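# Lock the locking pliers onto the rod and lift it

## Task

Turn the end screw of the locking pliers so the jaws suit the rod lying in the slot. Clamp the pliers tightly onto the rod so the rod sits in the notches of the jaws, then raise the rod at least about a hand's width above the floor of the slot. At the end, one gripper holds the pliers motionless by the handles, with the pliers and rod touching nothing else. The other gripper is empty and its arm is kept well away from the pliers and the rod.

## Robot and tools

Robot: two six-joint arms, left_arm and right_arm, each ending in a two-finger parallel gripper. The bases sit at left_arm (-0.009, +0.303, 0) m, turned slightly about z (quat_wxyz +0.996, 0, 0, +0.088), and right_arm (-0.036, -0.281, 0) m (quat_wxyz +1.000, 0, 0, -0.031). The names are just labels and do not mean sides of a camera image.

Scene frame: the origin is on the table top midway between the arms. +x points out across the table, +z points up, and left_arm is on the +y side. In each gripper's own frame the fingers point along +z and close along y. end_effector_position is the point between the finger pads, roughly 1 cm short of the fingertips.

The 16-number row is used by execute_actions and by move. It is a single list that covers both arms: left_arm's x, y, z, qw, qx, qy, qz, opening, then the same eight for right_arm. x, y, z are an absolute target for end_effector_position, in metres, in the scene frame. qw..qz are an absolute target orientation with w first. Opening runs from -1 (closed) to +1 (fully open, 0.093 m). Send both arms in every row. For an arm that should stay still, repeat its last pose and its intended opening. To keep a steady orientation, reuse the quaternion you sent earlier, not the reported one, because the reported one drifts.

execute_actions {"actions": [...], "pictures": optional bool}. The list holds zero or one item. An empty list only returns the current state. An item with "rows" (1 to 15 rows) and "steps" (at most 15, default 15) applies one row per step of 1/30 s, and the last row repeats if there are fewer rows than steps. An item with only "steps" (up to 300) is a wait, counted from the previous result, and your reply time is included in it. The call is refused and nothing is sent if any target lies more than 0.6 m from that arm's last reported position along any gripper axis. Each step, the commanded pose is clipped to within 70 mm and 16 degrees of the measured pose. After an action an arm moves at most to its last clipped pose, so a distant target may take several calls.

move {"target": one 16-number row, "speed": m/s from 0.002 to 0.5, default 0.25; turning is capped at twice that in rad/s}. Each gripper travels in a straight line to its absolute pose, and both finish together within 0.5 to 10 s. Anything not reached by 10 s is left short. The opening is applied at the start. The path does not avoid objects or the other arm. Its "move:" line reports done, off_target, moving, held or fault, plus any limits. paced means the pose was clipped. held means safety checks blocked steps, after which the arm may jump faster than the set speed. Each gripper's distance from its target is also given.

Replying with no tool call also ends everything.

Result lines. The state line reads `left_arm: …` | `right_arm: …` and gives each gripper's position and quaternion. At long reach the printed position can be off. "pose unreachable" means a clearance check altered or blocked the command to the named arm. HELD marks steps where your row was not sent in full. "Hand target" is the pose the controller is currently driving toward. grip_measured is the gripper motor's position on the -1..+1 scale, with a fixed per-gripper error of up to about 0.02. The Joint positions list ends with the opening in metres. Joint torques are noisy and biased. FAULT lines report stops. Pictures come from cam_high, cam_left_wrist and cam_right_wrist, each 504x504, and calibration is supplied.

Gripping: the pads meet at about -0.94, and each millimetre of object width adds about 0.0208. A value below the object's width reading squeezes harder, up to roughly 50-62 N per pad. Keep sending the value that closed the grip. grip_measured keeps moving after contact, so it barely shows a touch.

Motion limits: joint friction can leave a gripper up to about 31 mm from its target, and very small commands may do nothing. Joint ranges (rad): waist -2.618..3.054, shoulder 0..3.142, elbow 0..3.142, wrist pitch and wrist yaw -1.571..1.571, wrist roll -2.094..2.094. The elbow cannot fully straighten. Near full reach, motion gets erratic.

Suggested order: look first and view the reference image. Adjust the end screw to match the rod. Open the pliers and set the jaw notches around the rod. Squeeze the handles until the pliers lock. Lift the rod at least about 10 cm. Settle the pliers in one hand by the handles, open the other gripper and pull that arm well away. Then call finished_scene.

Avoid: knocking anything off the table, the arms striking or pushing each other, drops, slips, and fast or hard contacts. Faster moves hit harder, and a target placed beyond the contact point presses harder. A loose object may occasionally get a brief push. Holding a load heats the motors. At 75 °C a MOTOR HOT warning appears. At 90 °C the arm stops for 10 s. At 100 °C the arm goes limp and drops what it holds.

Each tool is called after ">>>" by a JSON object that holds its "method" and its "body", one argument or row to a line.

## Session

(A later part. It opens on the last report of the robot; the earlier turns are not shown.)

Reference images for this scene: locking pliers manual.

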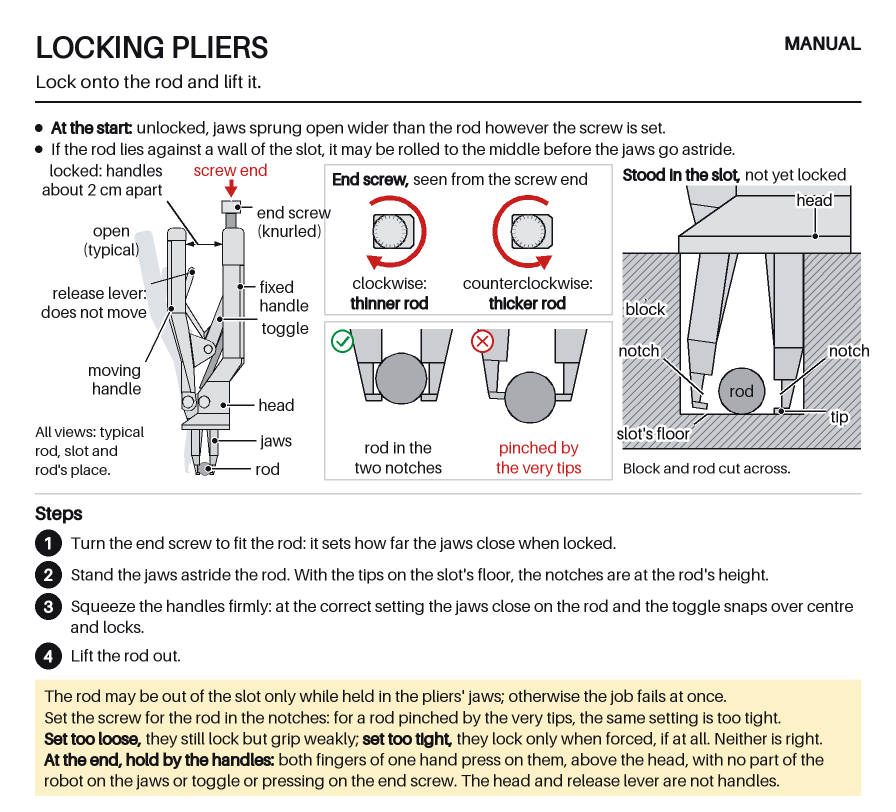

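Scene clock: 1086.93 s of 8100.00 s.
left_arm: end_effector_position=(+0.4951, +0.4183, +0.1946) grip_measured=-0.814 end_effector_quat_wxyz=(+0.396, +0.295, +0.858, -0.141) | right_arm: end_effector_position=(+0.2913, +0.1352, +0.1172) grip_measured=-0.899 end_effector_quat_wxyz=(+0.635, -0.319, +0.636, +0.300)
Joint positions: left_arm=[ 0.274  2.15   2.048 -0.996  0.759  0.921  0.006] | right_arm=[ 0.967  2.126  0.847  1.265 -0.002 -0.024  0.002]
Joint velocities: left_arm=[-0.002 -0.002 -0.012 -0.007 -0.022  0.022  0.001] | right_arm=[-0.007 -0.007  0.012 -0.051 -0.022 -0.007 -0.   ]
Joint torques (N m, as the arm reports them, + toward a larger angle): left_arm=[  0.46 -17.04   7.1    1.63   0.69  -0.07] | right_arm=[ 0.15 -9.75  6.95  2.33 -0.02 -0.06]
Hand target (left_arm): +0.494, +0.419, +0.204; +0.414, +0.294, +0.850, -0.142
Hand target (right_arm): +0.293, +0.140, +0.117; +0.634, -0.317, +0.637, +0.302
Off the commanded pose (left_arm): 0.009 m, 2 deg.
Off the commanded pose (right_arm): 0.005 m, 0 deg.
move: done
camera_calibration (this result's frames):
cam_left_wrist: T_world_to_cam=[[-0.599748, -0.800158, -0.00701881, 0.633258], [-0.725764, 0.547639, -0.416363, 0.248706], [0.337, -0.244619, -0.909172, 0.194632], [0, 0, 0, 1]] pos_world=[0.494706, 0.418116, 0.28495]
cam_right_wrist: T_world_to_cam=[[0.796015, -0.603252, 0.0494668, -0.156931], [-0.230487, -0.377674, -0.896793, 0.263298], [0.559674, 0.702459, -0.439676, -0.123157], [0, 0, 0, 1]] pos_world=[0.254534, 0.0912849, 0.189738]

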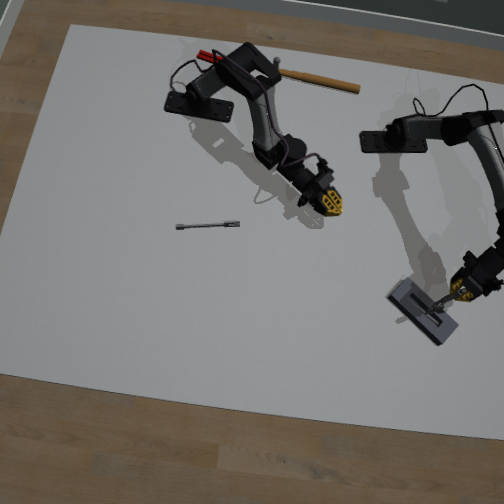

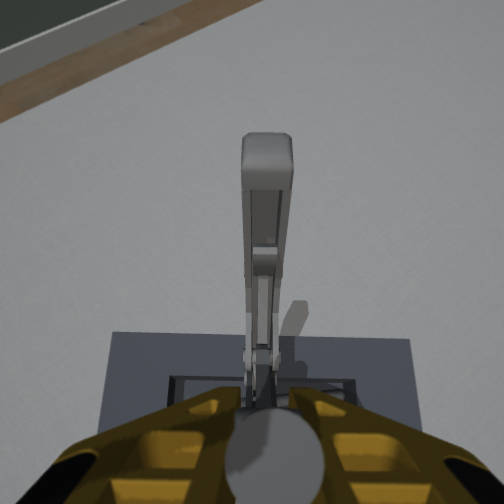

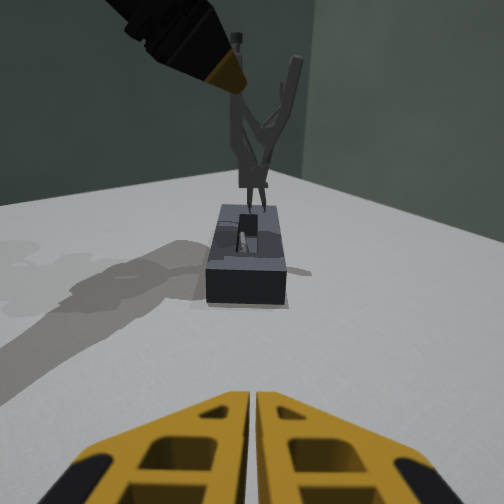

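>>> {"method": "move", "body": {
  "target": [0.486,0.425,0.198,0.405,0.294,0.855,-0.142,-0.83,0.293,0.14,0.117,0.634,-0.317,0.637,0.302,-0.9],
  "speed": 0.03
}}

>>> {"method": "zoom_image", "body": {
  "camera": "cam_right_wrist",
  "region": [170, 70, 370, 270]
}}

Scene clock: 1091.00 s of 8100.00 s.
left_arm: end_effector_position=(+0.4899, +0.4269, +0.1894) grip_measured=-0.814 end_effector_quat_wxyz=(+0.392, +0.290, +0.862, -0.138) | right_arm: end_effector_position=(+0.2913, +0.1352, +0.1172) grip_measured=-0.899 end_effector_quat_wxyz=(+0.635, -0.319, +0.636, +0.300)
Joint positions: left_arm=[ 0.293  2.145  2.028 -0.997  0.754  0.934  0.006] | right_arm=[ 0.967  2.126  0.847  1.265 -0.002 -0.024  0.002]
Joint velocities: left_arm=[ 0.007 -0.017  0.007 -0.007 -0.051 -0.022 -0.   ] | right_arm=[-0.002 -0.002  0.002 -0.007 -0.007  0.022 -0.003]
Joint torques (N m, as the arm reports them, + toward a larger angle): left_arm=[  0.14 -16.93   7.17   1.36   0.72   0.12] | right_arm=[ 0.14 -9.73  6.91  2.33 -0.02 -0.07]
Hand target (left_arm): +0.486, +0.425, +0.198; +0.404, +0.294, +0.854, -0.142
Hand target (right_arm): +0.293, +0.140, +0.117; +0.634, -0.317, +0.637, +0.302
Off the commanded pose (left_arm): 0.010 m, 2 deg.
Off the commanded pose (right_arm): 0.005 m, 0 deg.
move: done
camera_calibration (this result's frames):
cam_left_wrist: T_world_to_cam=[[-0.589973, -0.807408, -0.00492722, 0.634839], [-0.736554, 0.54068, -0.406391, 0.244431], [0.330787, -0.23613, -0.913686, 0.194059], [0, 0, 0, 1]] pos_world=[0.490382, 0.426238, 0.279772]
cam_right_wrist: T_world_to_cam=[[0.796015, -0.603252, 0.0494668, -0.156931], [-0.230487, -0.377674, -0.896793, 0.263298], [0.559674, 0.702459, -0.439676, -0.123157], [0, 0, 0, 1]] pos_world=[0.254534, 0.0912849, 0.189738]

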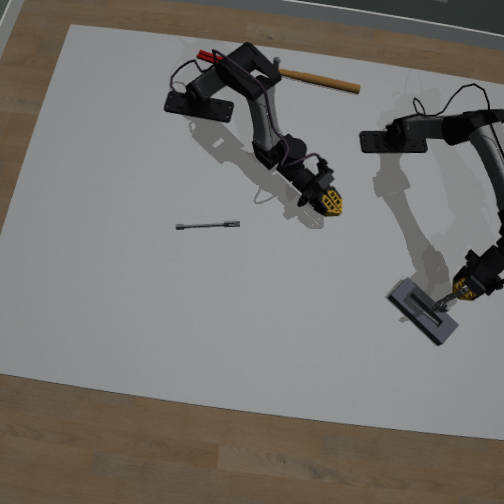

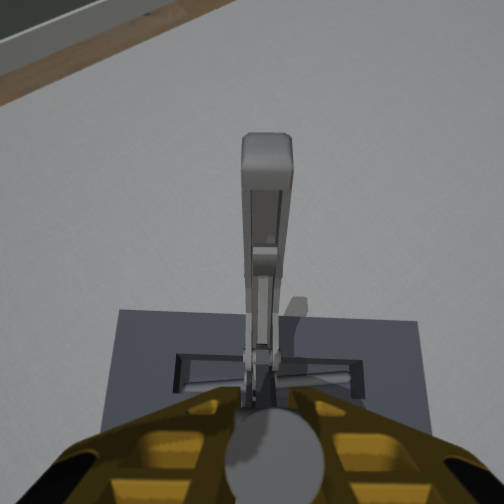

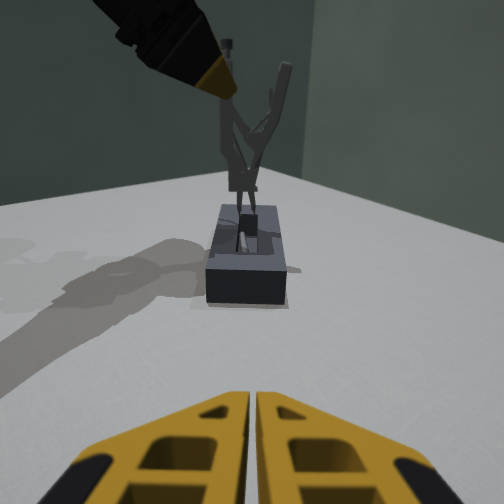

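Region (170, 70, 370, 270) of cam_right_wrist's 504x504 image, scaled by 2.520, with more detail than that image has.

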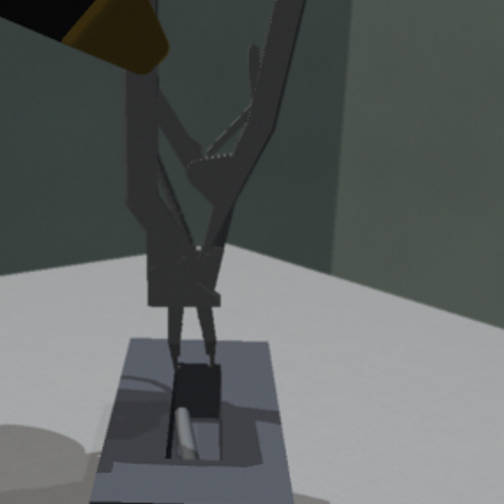

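>>> {"method": "move", "body": {
  "target": [0.487,0.425,0.172,0.405,0.294,0.855,-0.142,-0.83,0.293,0.14,0.117,0.634,-0.317,0.637,0.302,-0.9],
  "speed": 0.025
}}

>>> {"method": "zoom_image", "body": {
  "camera": "cam_right_wrist",
  "region": [190, 140, 320, 270]
}}

Scene clock: 1094.33 s of 8100.00 s.
left_arm: end_effector_position=(+0.4888, +0.4242, +0.1653) grip_measured=-0.814 end_effector_quat_wxyz=(+0.393, +0.289, +0.861, -0.147) | right_arm: end_effector_position=(+0.2913, +0.1352, +0.1172) grip_measured=-0.899 end_effector_quat_wxyz=(+0.635, -0.319, +0.636, +0.300)
Joint positions: left_arm=[ 0.293  2.14   1.921 -0.907  0.769  0.935  0.006] | right_arm=[ 0.967  2.126  0.847  1.265 -0.002 -0.024  0.002]
Joint velocities: left_arm=[-0.007  0.007 -0.007  0.022 -0.051  0.051  0.   ] | right_arm=[ 0.007 -0.012 -0.017 -0.007 -0.051  0.007  0.   ]
Joint torques (N m, as the arm reports them, + toward a larger angle): left_arm=[  0.13 -16.7    7.12   1.51   0.53   0.12] | right_arm=[ 0.13 -9.75  6.92  2.34 -0.03 -0.06]
Hand target (left_arm): +0.487, +0.425, +0.172; +0.404, +0.294, +0.855, -0.142
Hand target (right_arm): +0.293, +0.140, +0.117; +0.634, -0.317, +0.637, +0.302
Off the commanded pose (left_arm): 0.007 m, 2 deg.
Off the commanded pose (right_arm): 0.005 m, 0 deg.
move: done
camera_calibration (this result's frames):
cam_left_wrist: T_world_to_cam=[[-0.595718, -0.80312, 0.0108961, 0.630343], [-0.734186, 0.538985, -0.412876, 0.235928], [0.325716, -0.253958, -0.910722, 0.181379], [0, 0, 0, 1]] pos_world=[0.489644, 0.425141, 0.255727]
cam_right_wrist: T_world_to_cam=[[0.796015, -0.603252, 0.0494668, -0.156931], [-0.230487, -0.377674, -0.896793, 0.263298], [0.559674, 0.702459, -0.439676, -0.123157], [0, 0, 0, 1]] pos_world=[0.254534, 0.0912849, 0.189738]

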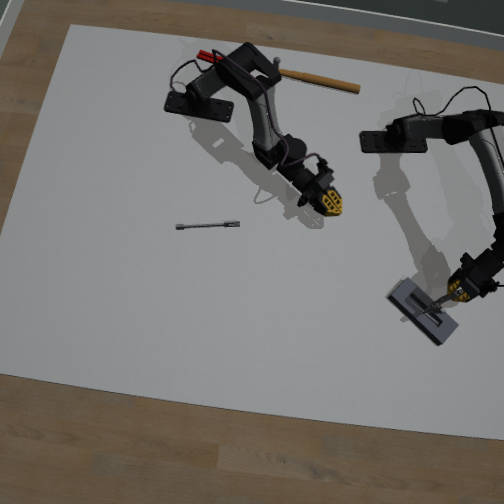

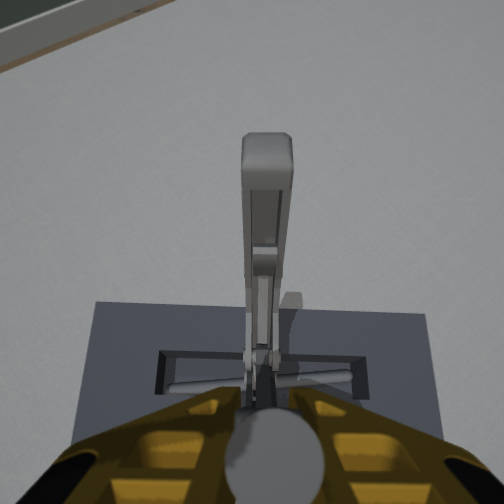

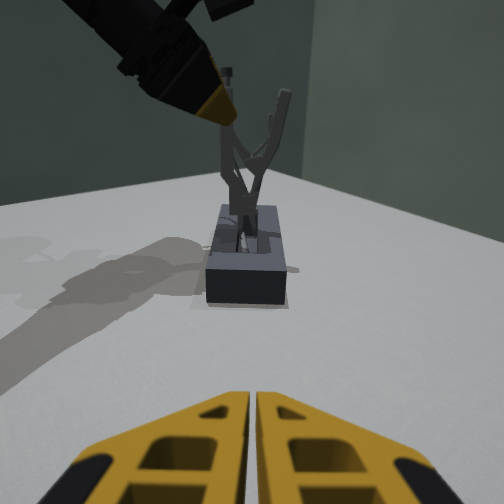

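Region (190, 140, 320, 270) of cam_right_wrist's 504x504 image, scaled by 3.877, with more detail than that image has.

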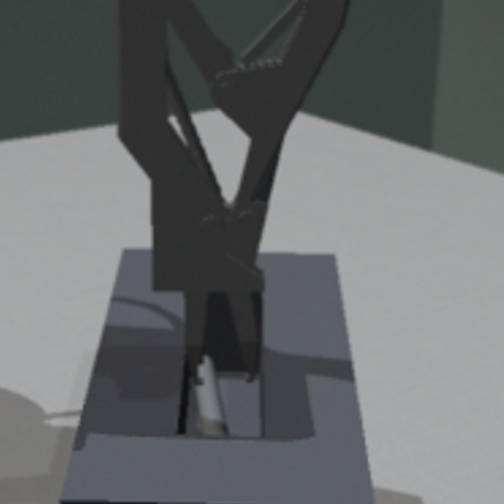

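>>> {"method": "move", "body": {
  "target": [0.477,0.415,0.173,0.405,0.294,0.855,-0.142,-0.83,0.293,0.14,0.117,0.634,-0.317,0.637,0.302,-0.9],
  "speed": 0.02
}}

>>> {"method": "zoom_image", "body": {
  "camera": "cam_right_wrist",
  "region": [190, 140, 320, 270]
}}

Scene clock: 1098.50 s of 8100.00 s.
left_arm: end_effector_position=(+0.4800, +0.4190, +0.1704) grip_measured=-0.814 end_effector_quat_wxyz=(+0.402, +0.294, +0.856, -0.141) | right_arm: end_effector_position=(+0.2913, +0.1352, +0.1172) grip_measured=-0.899 end_effector_quat_wxyz=(+0.635, -0.319, +0.636, +0.300)
Joint positions: left_arm=[ 0.293  2.076  1.831 -0.855  0.775  0.935  0.006] | right_arm=[ 0.967  2.126  0.847  1.265 -0.002 -0.024  0.002]
Joint velocities: left_arm=[-0.012  0.012 -0.002 -0.007  0.037  0.037  0.001] | right_arm=[-0.007 -0.007 -0.022 -0.037 -0.022  0.022 -0.001]
Joint torques (N m, as the arm reports them, + toward a larger angle): left_arm=[ -0.6  -15.82   6.79   1.42   0.44  -0.06] | right_arm=[ 0.06 -9.74  6.94  2.34 -0.03 -0.07]
Hand target (left_arm): +0.477, +0.415, +0.173; +0.404, +0.294, +0.854, -0.142
Hand target (right_arm): +0.293, +0.140, +0.117; +0.634, -0.317, +0.637, +0.302
Off the commanded pose (left_arm): 0.006 m, 0 deg.
Off the commanded pose (right_arm): 0.005 m, 0 deg.
move: done
camera_calibration (this result's frames):
cam_left_wrist: T_world_to_cam=[[-0.597757, -0.80161, -0.0103749, 0.624764], [-0.721971, 0.543906, -0.427696, 0.228945], [0.348488, -0.248168, -0.903863, 0.172985], [0, 0, 0, 1]] pos_world=[0.478466, 0.419222, 0.260755]
cam_right_wrist: T_world_to_cam=[[0.796015, -0.603252, 0.0494668, -0.156931], [-0.230487, -0.377674, -0.896793, 0.263298], [0.559674, 0.702459, -0.439676, -0.123157], [0, 0, 0, 1]] pos_world=[0.254534, 0.0912849, 0.189738]

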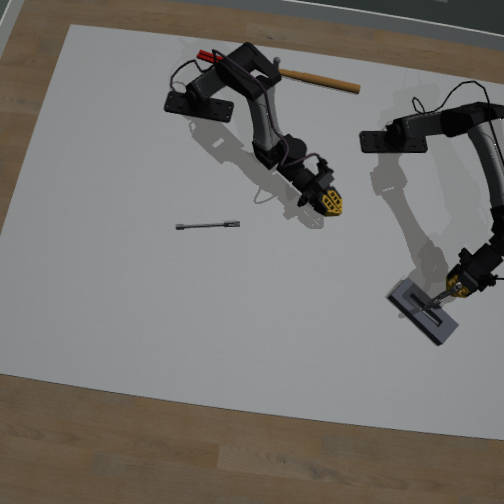

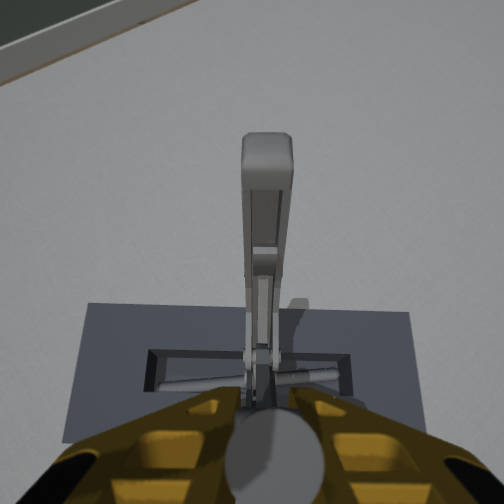

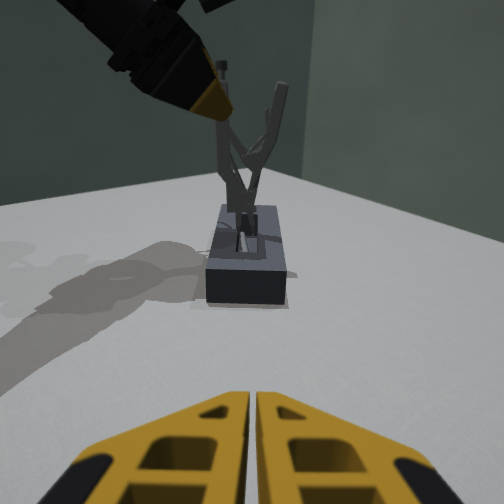

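Region (190, 140, 320, 270) of cam_right_wrist's 504x504 image, scaled by 3.877, with more detail than that image has.

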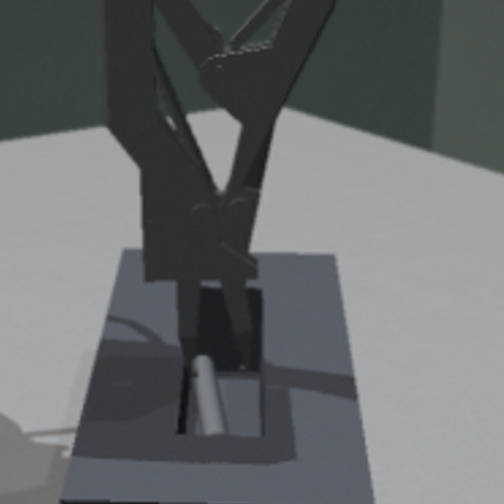

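Fixed jaw is against the wall now. Descend.

>>> {"method": "move", "body": {
  "target": [0.478,0.415,0.152,0.398,0.295,0.858,-0.140,-0.83,0.293,0.14,0.117,0.634,-0.317,0.637,0.302,-0.9],
  "speed": 0.02
}}

>>> {"method": "zoom_image", "body": {
  "camera": "cam_right_wrist",
  "region": [190, 140, 320, 270]
}}

Scene clock: 1101.63 s of 8100.00 s.
left_arm: end_effector_position=(+0.4812, +0.4171, +0.1579) grip_measured=-0.814 end_effector_quat_wxyz=(+0.404, +0.297, +0.854, -0.139) | right_arm: end_effector_position=(+0.2913, +0.1352, +0.1172) grip_measured=-0.899 end_effector_quat_wxyz=(+0.635, -0.319, +0.636, +0.300)
Joint positions: left_arm=[ 0.288  2.076  1.78  -0.797  0.773  0.935  0.006] | right_arm=[ 0.967  2.126  0.847  1.265 -0.002 -0.024  0.002]
Joint velocities: left_arm=[-0.002 -0.002 -0.007  0.007 -0.007 -0.095 -0.001] | right_arm=[-0.002 -0.007 -0.007 -0.051  0.022 -0.037 -0.001]
Joint torques (N m, as the arm reports them, + toward a larger angle): left_arm=[ -0.54 -14.51   6.71   1.43   0.29   0.  ] | right_arm=[ 0.15 -9.75  6.92  2.34 -0.02 -0.07]
Hand target (left_arm): +0.478, +0.415, +0.152; +0.398, +0.295, +0.858, -0.140
Hand target (right_arm): +0.293, +0.140, +0.117; +0.634, -0.317, +0.637, +0.302
Off the commanded pose (left_arm): 0.007 m, 1 deg.
Off the commanded pose (right_arm): 0.005 m, 0 deg.
move: done
camera_calibration (this result's frames):
cam_left_wrist: T_world_to_cam=[[-0.60096, -0.7991, -0.0169364, 0.625411], [-0.717584, 0.548746, -0.428894, 0.221533], [0.352023, -0.245595, -0.903196, 0.157918], [0, 0, 0, 1]] pos_world=[0.479225, 0.416984, 0.248237]
cam_right_wrist: T_world_to_cam=[[0.796015, -0.603252, 0.0494668, -0.156931], [-0.230487, -0.377674, -0.896793, 0.263298], [0.559674, 0.702459, -0.439676, -0.123157], [0, 0, 0, 1]] pos_world=[0.254534, 0.0912849, 0.189738]

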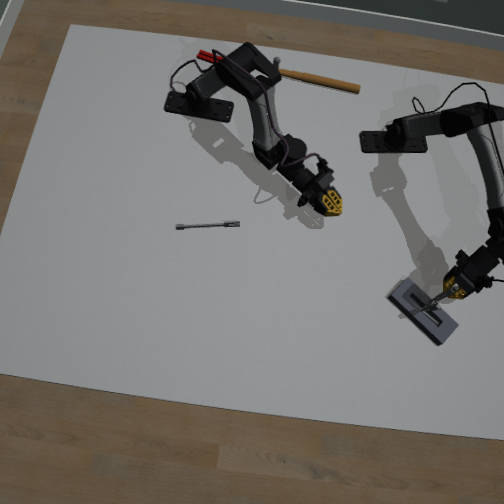

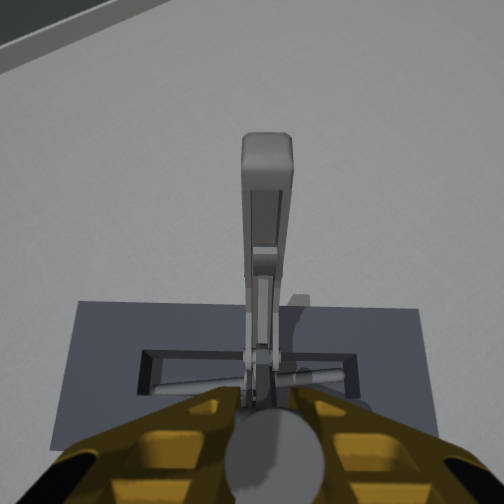

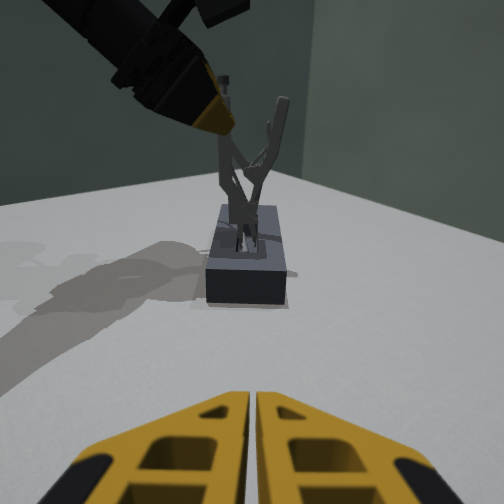

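Region (190, 140, 320, 270) of cam_right_wrist's 504x504 image, scaled by 3.877, with more detail than that image has.

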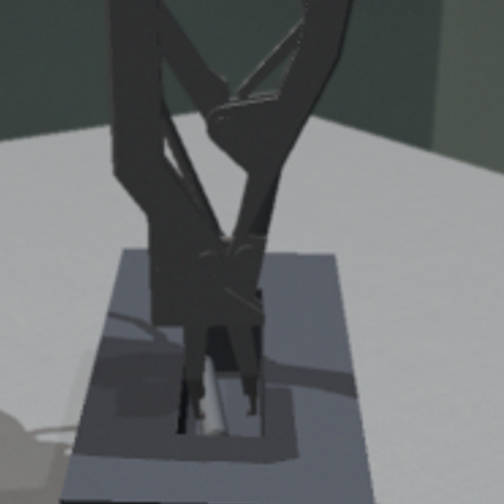

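>>> {"method": "move", "body": {
  "target": [0.478,0.417,0.140,0.385,0.297,0.863,-0.135,-0.83,0.293,0.14,0.117,0.634,-0.317,0.637,0.302,-0.9],
  "speed": 0.015
}}

>>> {"method": "zoom_image", "body": {
  "camera": "cam_right_wrist",
  "region": [190, 140, 320, 270]
}}

Scene clock: 1106.53 s of 8100.00 s.
left_arm: end_effector_position=(+0.4818, +0.4163, +0.1566) grip_measured=-0.814 end_effector_quat_wxyz=(+0.400, +0.299, +0.856, -0.135) | right_arm: end_effector_position=(+0.2913, +0.1352, +0.1171) grip_measured=-0.899 end_effector_quat_wxyz=(+0.635, -0.319, +0.636, +0.300)
Joint positions: left_arm=[ 0.282  2.076  1.78  -0.796  0.76   0.937  0.006] | right_arm=[ 0.967  2.126  0.847  1.265 -0.002 -0.024  0.002]
Joint velocities: left_arm=[-0.017 -0.027 -0.007  0.007 -0.007 -0.007  0.001] | right_arm=[-0.037 -0.022 -0.012 -0.022 -0.081  0.007 -0.   ]
Joint torques (N m, as the arm reports them, + toward a larger angle): left_arm=[ -0.43 -12.84   6.34   1.43   0.18   0.17] | right_arm=[ 0.1  -9.71  6.97  2.33 -0.03 -0.06]
Hand target (left_arm): +0.478, +0.417, +0.140; +0.385, +0.297, +0.863, -0.136
Hand target (right_arm): +0.293, +0.140, +0.117; +0.634, -0.317, +0.637, +0.302
Off the commanded pose (left_arm): 0.017 m, 2 deg.
Off the commanded pose (right_arm): 0.005 m, 0 deg.
move: off_target (left_arm)
camera_calibration (this result's frames):
cam_left_wrist: T_world_to_cam=[[-0.601365, -0.798602, -0.0243898, 0.626301], [-0.718923, 0.554179, -0.419566, 0.218788], [0.348582, -0.234778, -0.907397, 0.15412], [0, 0, 0, 1]] pos_world=[0.480204, 0.415101, 0.24692]
cam_right_wrist: T_world_to_cam=[[0.796027, -0.603237, 0.0494599, -0.156931], [-0.230699, -0.377943, -0.896625, 0.263293], [0.559571, 0.702328, -0.440019, -0.123109], [0, 0, 0, 1]] pos_world=[0.254551, 0.0913057, 0.189667]

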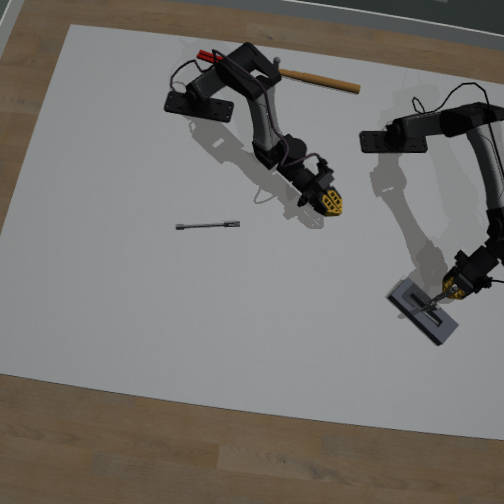

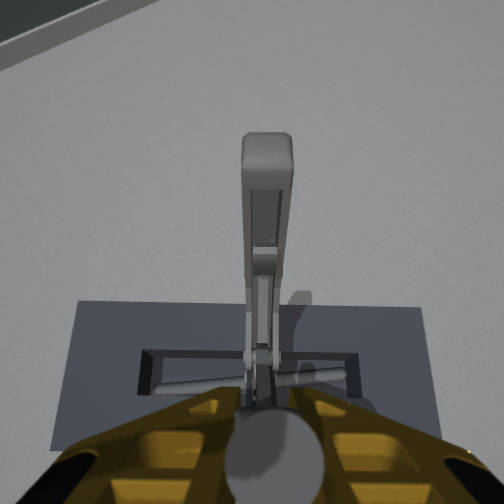

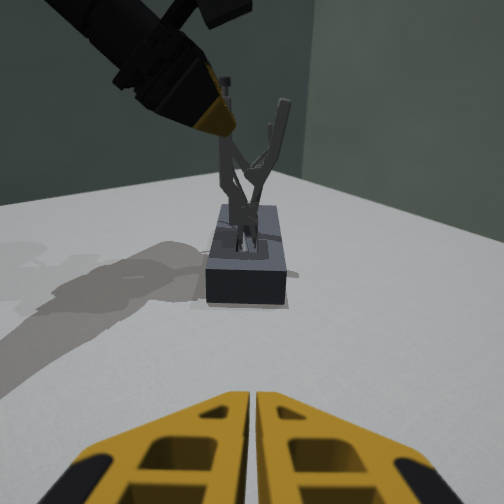

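Region (190, 140, 320, 270) of cam_right_wrist's 504x504 image, scaled by 3.877, with more detail than that image has.

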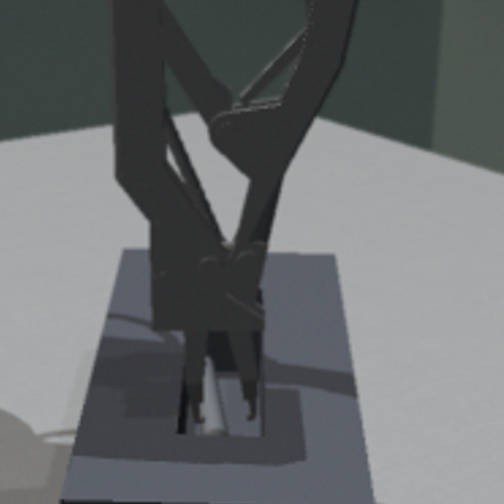

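>>> {"method": "move", "body": {
  "target": [0.472,0.421,0.150,0.385,0.297,0.863,-0.135,-0.83,0.293,0.14,0.117,0.634,-0.317,0.637,0.302,-0.9],
  "speed": 0.015
}}

>>> {"method": "zoom_image", "body": {
  "camera": "cam_right_wrist",
  "region": [190, 140, 320, 270]
}}

Scene clock: 1110.17 s of 8100.00 s.
left_arm: end_effector_position=(+0.4812, +0.4158, +0.1564) grip_measured=-0.814 end_effector_quat_wxyz=(+0.401, +0.306, +0.853, -0.133) | right_arm: end_effector_position=(+0.2913, +0.1352, +0.1171) grip_measured=-0.899 end_effector_quat_wxyz=(+0.635, -0.319, +0.636, +0.300)
Joint positions: left_arm=[ 0.282  2.076  1.78  -0.8    0.762  0.953  0.006] | right_arm=[ 0.967  2.126  0.847  1.265 -0.002 -0.024  0.002]
Joint velocities: left_arm=[ 0.002 -0.012 -0.002 -0.081  0.007 -0.095 -0.001] | right_arm=[-0.017 -0.002 -0.017  0.037 -0.037 -0.125 -0.001]
Joint torques (N m, as the arm reports them, + toward a larger angle): left_arm=[  0.7  -14.41   7.9    1.     0.2    0.12] | right_arm=[ 0.12 -9.76  6.95  2.34 -0.02 -0.07]
Hand target (left_arm): +0.472, +0.421, +0.150; +0.385, +0.297, +0.863, -0.135
Hand target (right_arm): +0.293, +0.140, +0.117; +0.634, -0.317, +0.637, +0.302
Off the commanded pose (left_arm): 0.012 m, 2 deg.
Off the commanded pose (right_arm): 0.005 m, 0 deg.
move: off_target (left_arm)
camera_calibration (this result's frames):
cam_left_wrist: T_world_to_cam=[[-0.610509, -0.791333, -0.032721, 0.628129], [-0.710334, 0.565355, -0.419285, 0.209747], [0.350293, -0.232734, -0.907265, 0.152351], [0, 0, 0, 1]] pos_world=[0.479101, 0.413936, 0.24672]
cam_right_wrist: T_world_to_cam=[[0.796027, -0.603237, 0.0494599, -0.156931], [-0.230699, -0.377943, -0.896625, 0.263293], [0.559571, 0.702328, -0.440019, -0.123109], [0, 0, 0, 1]] pos_world=[0.254551, 0.0913057, 0.189667]

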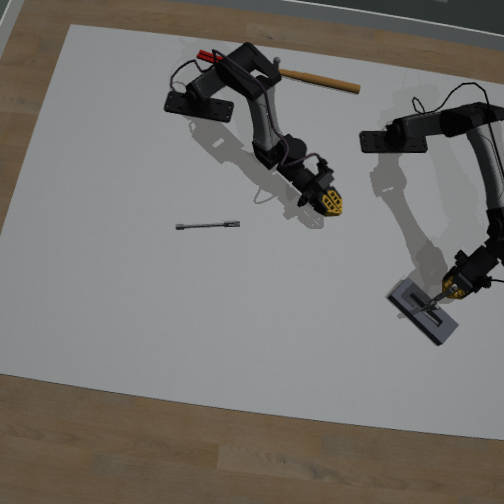

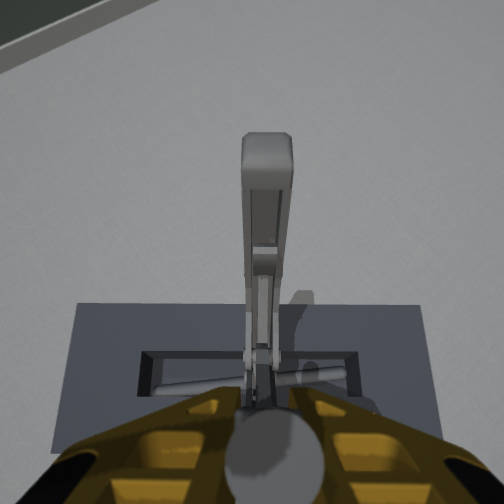

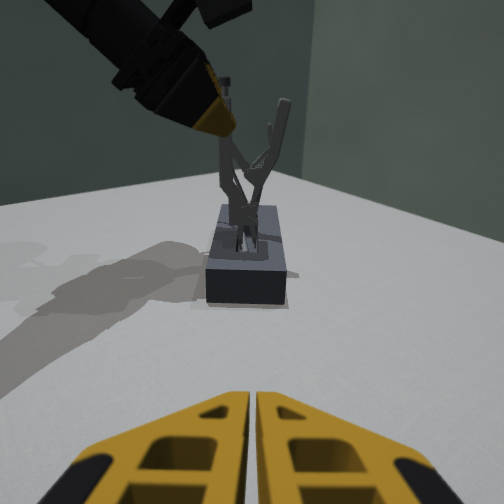

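Region (190, 140, 320, 270) of cam_right_wrist's 504x504 image, scaled by 3.877, with more detail than that image has.

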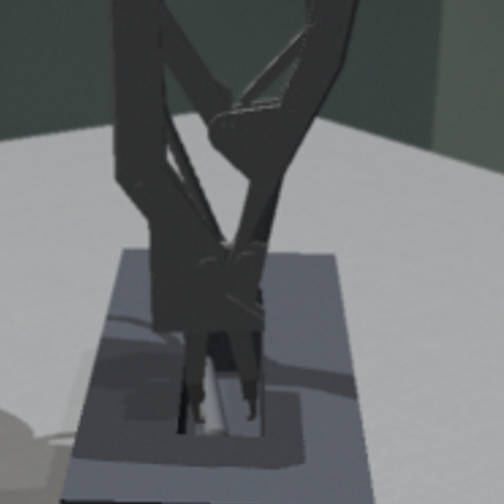

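>>> {"method": "move", "body": {
  "target": [0.478,0.402,0.158,0.355,0.303,0.876,-0.123,-0.83,0.293,0.14,0.117,0.634,-0.317,0.637,0.302,-0.9],
  "speed": 0.02
}}

>>> {"method": "zoom_image", "body": {
  "camera": "cam_right_wrist",
  "region": [190, 140, 320, 270]
}}

Scene clock: 1117.80 s of 8100.00 s.
left_arm: end_effector_position=(+0.4821, +0.4014, +0.1524) grip_measured=-0.814 end_effector_quat_wxyz=(+0.367, +0.312, +0.868, -0.121) | right_arm: end_effector_position=(+0.2913, +0.1352, +0.1171) grip_measured=-0.899 end_effector_quat_wxyz=(+0.635, -0.319, +0.636, +0.300)
Joint positions: left_arm=[ 0.233  2.076  1.806 -0.85   0.676  0.938  0.006] | right_arm=[ 0.967  2.126  0.847  1.265 -0.002 -0.024  0.002]
Joint velocities: left_arm=[ 0.007 -0.002  0.007 -0.022  0.037  0.081  0.   ] | right_arm=[-0.012 -0.007  0.007 -0.037 -0.051 -0.051 -0.001]
Joint torques (N m, as the arm reports them, + toward a larger angle): left_arm=[ -0.3  -14.34  11.93   0.74   0.2   -0.15] | right_arm=[ 0.1  -9.73  6.97  2.35 -0.02 -0.08]
Hand target (left_arm): +0.478, +0.402, +0.158; +0.356, +0.303, +0.875, -0.123
Hand target (right_arm): +0.293, +0.140, +0.117; +0.634, -0.317, +0.637, +0.302
Off the commanded pose (left_arm): 0.007 m, 2 deg.
Off the commanded pose (right_arm): 0.005 m, 0 deg.
move: done
camera_calibration (this result's frames):
cam_left_wrist: T_world_to_cam=[[-0.613268, -0.789084, -0.0353311, 0.617992], [-0.733094, 0.585266, -0.346465, 0.208744], [0.294068, -0.186575, -0.937397, 0.15826], [0, 0, 0, 1]] pos_world=[0.485484, 0.395004, 0.242509]
cam_right_wrist: T_world_to_cam=[[0.796027, -0.603237, 0.0494599, -0.156931], [-0.230699, -0.377943, -0.896625, 0.263293], [0.559571, 0.702328, -0.440019, -0.123109], [0, 0, 0, 1]] pos_world=[0.254551, 0.0913057, 0.189667]

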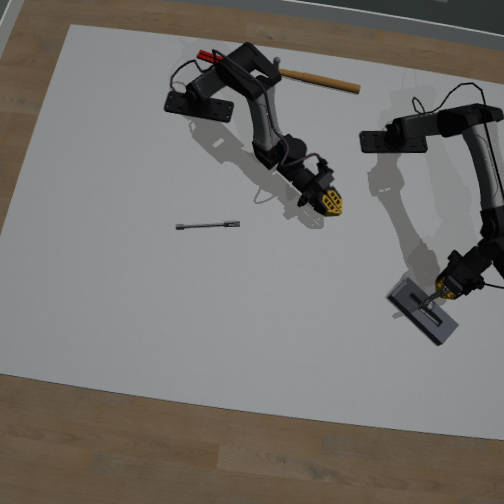

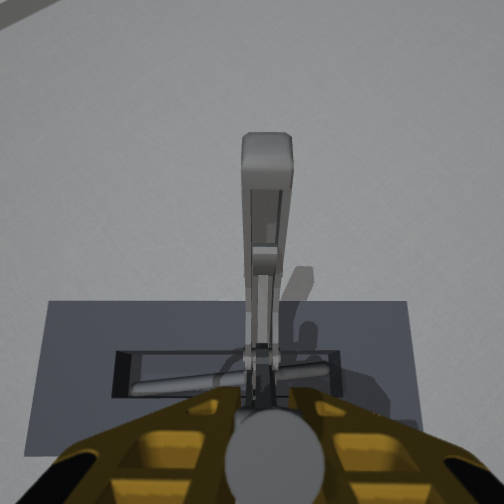

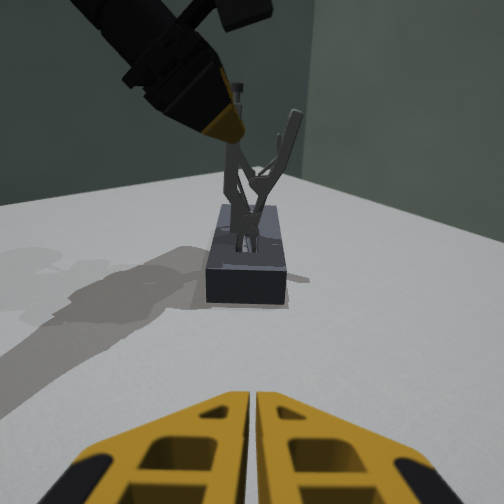

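Region (190, 140, 320, 270) of cam_right_wrist's 504x504 image, scaled by 3.877, with more detail than that image has.

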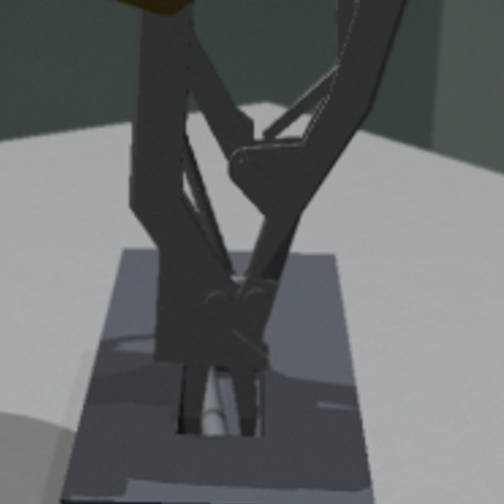

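>>> {"method": "move", "body": {
  "target": [0.486,0.417,0.146,0.385,0.297,0.863,-0.135,-0.83,0.293,0.14,0.117,0.634,-0.317,0.637,0.302,-0.9],
  "speed": 0.02
}}

>>> {"method": "zoom_image", "body": {
  "camera": "cam_right_wrist",
  "region": [190, 140, 320, 270]
}}

Scene clock: 1121.90 s of 8100.00 s.
left_arm: end_effector_position=(+0.4830, +0.4090, +0.1480) grip_measured=-0.814 end_effector_quat_wxyz=(+0.379, +0.302, +0.864, -0.138) | right_arm: end_effector_position=(+0.2913, +0.1352, +0.1171) grip_measured=-0.899 end_effector_quat_wxyz=(+0.635, -0.319, +0.636, +0.300)
Joint positions: left_arm=[ 0.259  2.098  1.806 -0.836  0.727  0.937  0.006] | right_arm=[ 0.967  2.126  0.847  1.265 -0.002 -0.024  0.002]
Joint velocities: left_arm=[-0.002 -0.002 -0.002 -0.051 -0.037 -0.037  0.   ] | right_arm=[ 0.002 -0.012 -0.012 -0.081 -0.022 -0.007 -0.   ]
Joint torques (N m, as the arm reports them, + toward a larger angle): left_arm=[  0.67 -12.95   9.39   1.54   0.42   0.04] | right_arm=[ 0.15 -9.75  6.91  2.35 -0.02 -0.06]
Hand target (left_arm): +0.485, +0.417, +0.146; +0.385, +0.297, +0.864, -0.134
Hand target (right_arm): +0.293, +0.140, +0.117; +0.634, -0.317, +0.637, +0.302
Off the commanded pose (left_arm): 0.009 m, 1 deg.
Off the commanded pose (right_arm): 0.005 m, 0 deg.
MOTOR HOT: a motor of the left arm reached 75 °C. Now the hottest motor of the left arm, joint 2 (shoulder), reports 75 °C. The controller's stop level is 90 °C. To cool a motor, set the load down, stop pushing, or move to a pose that needs little force.
move: done
camera_calibration (this result's frames):
cam_left_wrist: T_world_to_cam=[[-0.609056, -0.793103, -0.00610513, 0.619654], [-0.732014, 0.565073, -0.380588, 0.216232], [0.305295, -0.22733, -0.924725, 0.16469], [0, 0, 0, 1]] pos_world=[0.48541, 0.406701, 0.238372]
cam_right_wrist: T_world_to_cam=[[0.796027, -0.603237, 0.0494599, -0.156931], [-0.230699, -0.377943, -0.896625, 0.263293], [0.559571, 0.702328, -0.440019, -0.123109], [0, 0, 0, 1]] pos_world=[0.254551, 0.0913057, 0.189667]

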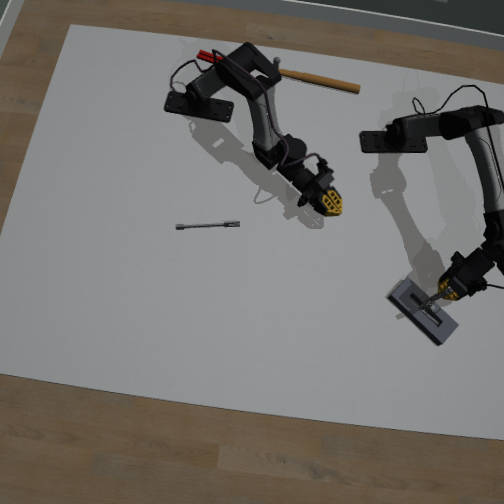

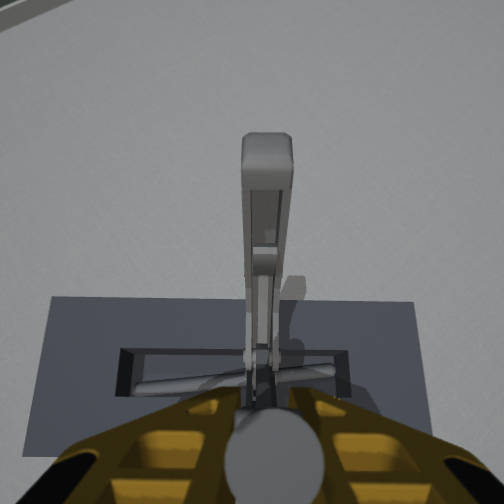

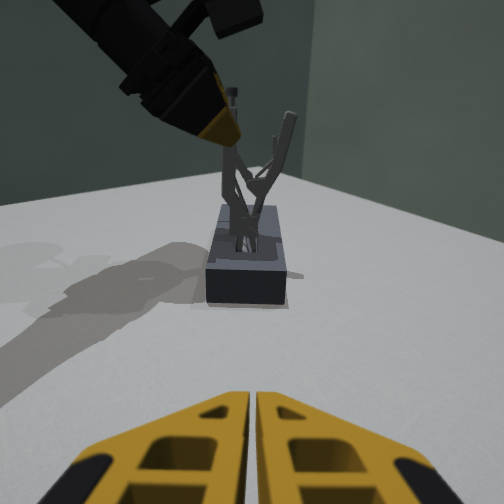

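Region (190, 140, 320, 270) of cam_right_wrist's 504x504 image, scaled by 3.877, with more detail than that image has.

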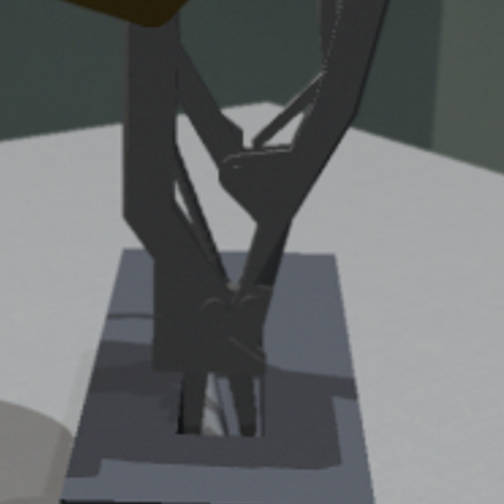

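>>> {"method": "execute_actions", "body": {
  "actions": [
    {"rows":[[0.484,0.411,0.146,0.381,0.300,0.864,-0.137,-0.80,0.293,0.14,0.117,0.634,-0.317,0.637,0.302,-0.9],[0.484,0.411,0.146,0.381,0.300,0.864,-0.137,-0.78,0.293,0.14,0.117,0.634,-0.317,0.637,0.302,-0.9],[0.484,0.411,0.146,0.381,0.300,0.864,-0.137,-0.76,0.293,0.14,0.117,0.634,-0.317,0.637,0.302,-0.9],[0.484,0.411,0.146,0.381,0.300,0.864,-0.137,-0.74,0.293,0.14,0.117,0.634,-0.317,0.637,0.302,-0.9],[0.484,0.411,0.146,0.381,0.300,0.864,-0.137,-0.72,0.293,0.14,0.117,0.634,-0.317,0.637,0.302,-0.9],[0.484,0.411,0.146,0.381,0.300,0.864,-0.137,-0.70,0.293,0.14,0.117,0.634,-0.317,0.637,0.302,-0.9],[0.484,0.411,0.146,0.381,0.300,0.864,-0.137,-0.68,0.293,0.14,0.117,0.634,-0.317,0.637,0.302,-0.9],[0.484,0.411,0.146,0.381,0.300,0.864,-0.137,-0.66,0.293,0.14,0.117,0.634,-0.317,0.637,0.302,-0.9],[0.484,0.411,0.146,0.381,0.300,0.864,-0.137,-0.64,0.293,0.14,0.117,0.634,-0.317,0.637,0.302,-0.9],[0.484,0.411,0.146,0.381,0.300,0.864,-0.137,-0.62,0.293,0.14,0.117,0.634,-0.317,0.637,0.302,-0.9],[0.484,0.411,0.146,0.381,0.300,0.864,-0.137,-0.60,0.293,0.14,0.117,0.634,-0.317,0.637,0.302,-0.9],[0.484,0.411,0.146,0.381,0.300,0.864,-0.137,-0.57,0.293,0.14,0.117,0.634,-0.317,0.637,0.302,-0.9],[0.484,0.411,0.146,0.381,0.300,0.864,-0.137,-0.54,0.293,0.14,0.117,0.634,-0.317,0.637,0.302,-0.9],[0.484,0.411,0.146,0.381,0.300,0.864,-0.137,-0.50,0.293,0.14,0.117,0.634,-0.317,0.637,0.302,-0.9]],"steps":15}
  ],
  "pictures": false
}}

>>> {"method": "wait", "body": {
  "seconds": 0.5
}}

Scene clock: 1128.43 s of 8100.00 s.
left_arm: end_effector_position=(+0.4835, +0.4092, +0.1483) grip_measured=-0.506 end_effector_quat_wxyz=(+0.380, +0.302, +0.864, -0.137) | right_arm: end_effector_position=(+0.2913, +0.1352, +0.1171) grip_measured=-0.899 end_effector_quat_wxyz=(+0.635, -0.319, +0.636, +0.300)
Joint positions: left_arm=[ 0.259  2.098  1.806 -0.833  0.727  0.937  0.021] | right_arm=[ 0.967  2.126  0.847  1.265 -0.002 -0.024  0.002]
Joint velocities: left_arm=[-0.002  0.007  0.002  0.066  0.022  0.037  0.007] | right_arm=[-0.002 -0.017  0.002  0.022 -0.051  0.051 -0.   ]
Joint torques (N m, as the arm reports them, + toward a larger angle): left_arm=[ -0.01 -13.85   8.35   1.43   0.42  -0.01] | right_arm=[ 0.15 -9.76  6.96  2.34 -0.01 -0.07]
Hand target (left_arm): +0.484, +0.411, +0.146; +0.381, +0.300, +0.864, -0.137
Hand target (right_arm): +0.293, +0.140, +0.117; +0.634, -0.317, +0.637, +0.302
Off the commanded pose (left_arm): 0.003 m, 0 deg.
Off the commanded pose (right_arm): 0.005 m, 0 deg.
MOTOR HOT: still on. Now the hottest motor of the left arm, joint 2 (shoulder), reports 74 °C; the controller's stop level is 90 °C.
Steps of this call (steps 1 to 181: nothing new was sent; steps 182 to 196: all 15 steps of this action). Readings (end_effector_position):
182: left_arm (+0.4830, +0.4090, +0.1480) | right_arm (+0.2913, +0.1352, +0.1171)
183: left_arm (+0.4830, +0.4090, +0.1480) | right_arm (+0.2913, +0.1352, +0.1171)
185: left_arm (+0.4830, +0.4090, +0.1480) | right_arm (+0.2913, +0.1352, +0.1171)
189: left_arm (+0.4831, +0.4090, +0.1481) | right_arm (+0.2913, +0.1352, +0.1171)
196: the state above

Scene clock: 1128.93 s of 8100.00 s.
left_arm: end_effector_position=(+0.4835, +0.4092, +0.1483) grip_measured=-0.501 end_effector_quat_wxyz=(+0.380, +0.302, +0.863, -0.137) | right_arm: end_effector_position=(+0.2913, +0.1352, +0.1171) grip_measured=-0.899 end_effector_quat_wxyz=(+0.635, -0.319, +0.636, +0.300)
Joint positions: left_arm=[ 0.259  2.098  1.806 -0.833  0.727  0.937  0.021] | right_arm=[ 0.967  2.126  0.847  1.265 -0.002 -0.024  0.002]
Joint velocities: left_arm=[ 0.007  0.007 -0.007 -0.007 -0.007  0.007  0.001] | right_arm=[-0.012  0.002 -0.012 -0.051  0.022  0.037  0.   ]
Joint torques (N m, as the arm reports them, + toward a larger angle): left_arm=[ -0.04 -13.82   8.45   1.4    0.43   0.  ] | right_arm=[ 0.13 -9.78  6.93  2.34 -0.02 -0.06]
Hand target (left_arm): +0.484, +0.411, +0.146; +0.381, +0.300, +0.864, -0.137
Hand target (right_arm): +0.293, +0.140, +0.117; +0.634, -0.317, +0.637, +0.302
Off the commanded pose (left_arm): 0.003 m, 0 deg.
Off the commanded pose (right_arm): 0.005 m, 0 deg.
MOTOR HOT: still on. Now the hottest motor of the left arm, joint 2 (shoulder), reports 74 °C; the controller's stop level is 90 °C.
Steps of this call (steps 1 to 15: nothing new was sent). Readings (end_effector_position):
1: left_arm (+0.4835, +0.4092, +0.1483) | right_arm (+0.2913, +0.1352, +0.1171)
2: left_arm (+0.4835, +0.4092, +0.1483) | right_arm (+0.2913, +0.1352, +0.1171)
4: left_arm (+0.4835, +0.4092, +0.1483) | right_arm (+0.2913, +0.1352, +0.1171)
8: left_arm (+0.4835, +0.4092, +0.1483) | right_arm (+0.2913, +0.1352, +0.1171)
15: the state above
camera_calibration (this result's frames):
cam_left_wrist: T_world_to_cam=[[-0.609033, -0.793092, -0.0091503, 0.620641], [-0.730828, 0.565626, -0.382045, 0.216024], [0.308172, -0.22599, -0.924099, 0.162819], [0, 0, 0, 1]] pos_world=[0.48569, 0.406832, 0.23867]
cam_right_wrist: T_world_to_cam=[[0.796027, -0.603237, 0.0494599, -0.156931], [-0.230699, -0.377943, -0.896625, 0.263293], [0.559571, 0.702328, -0.440019, -0.123109], [0, 0, 0, 1]] pos_world=[0.254551, 0.0913057, 0.189667]

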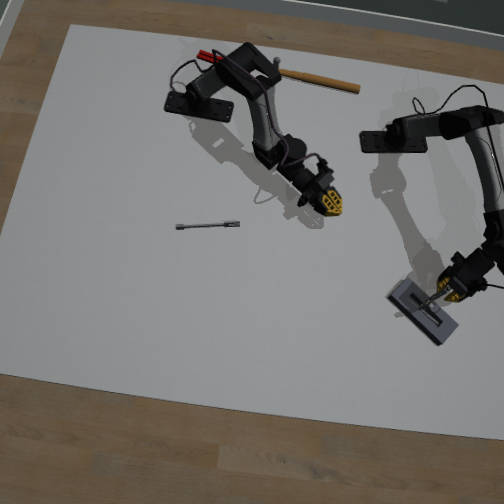

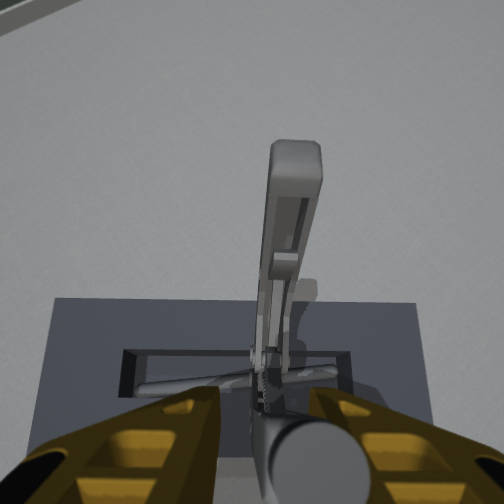

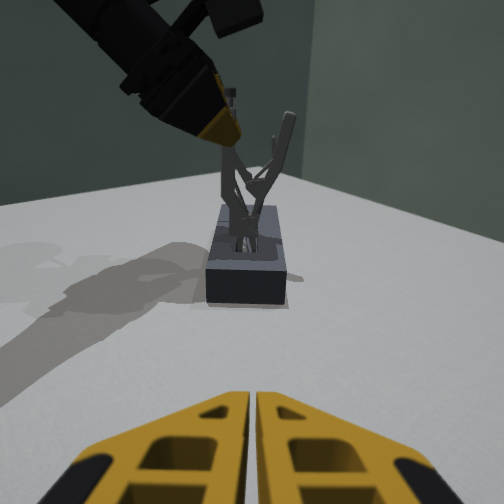

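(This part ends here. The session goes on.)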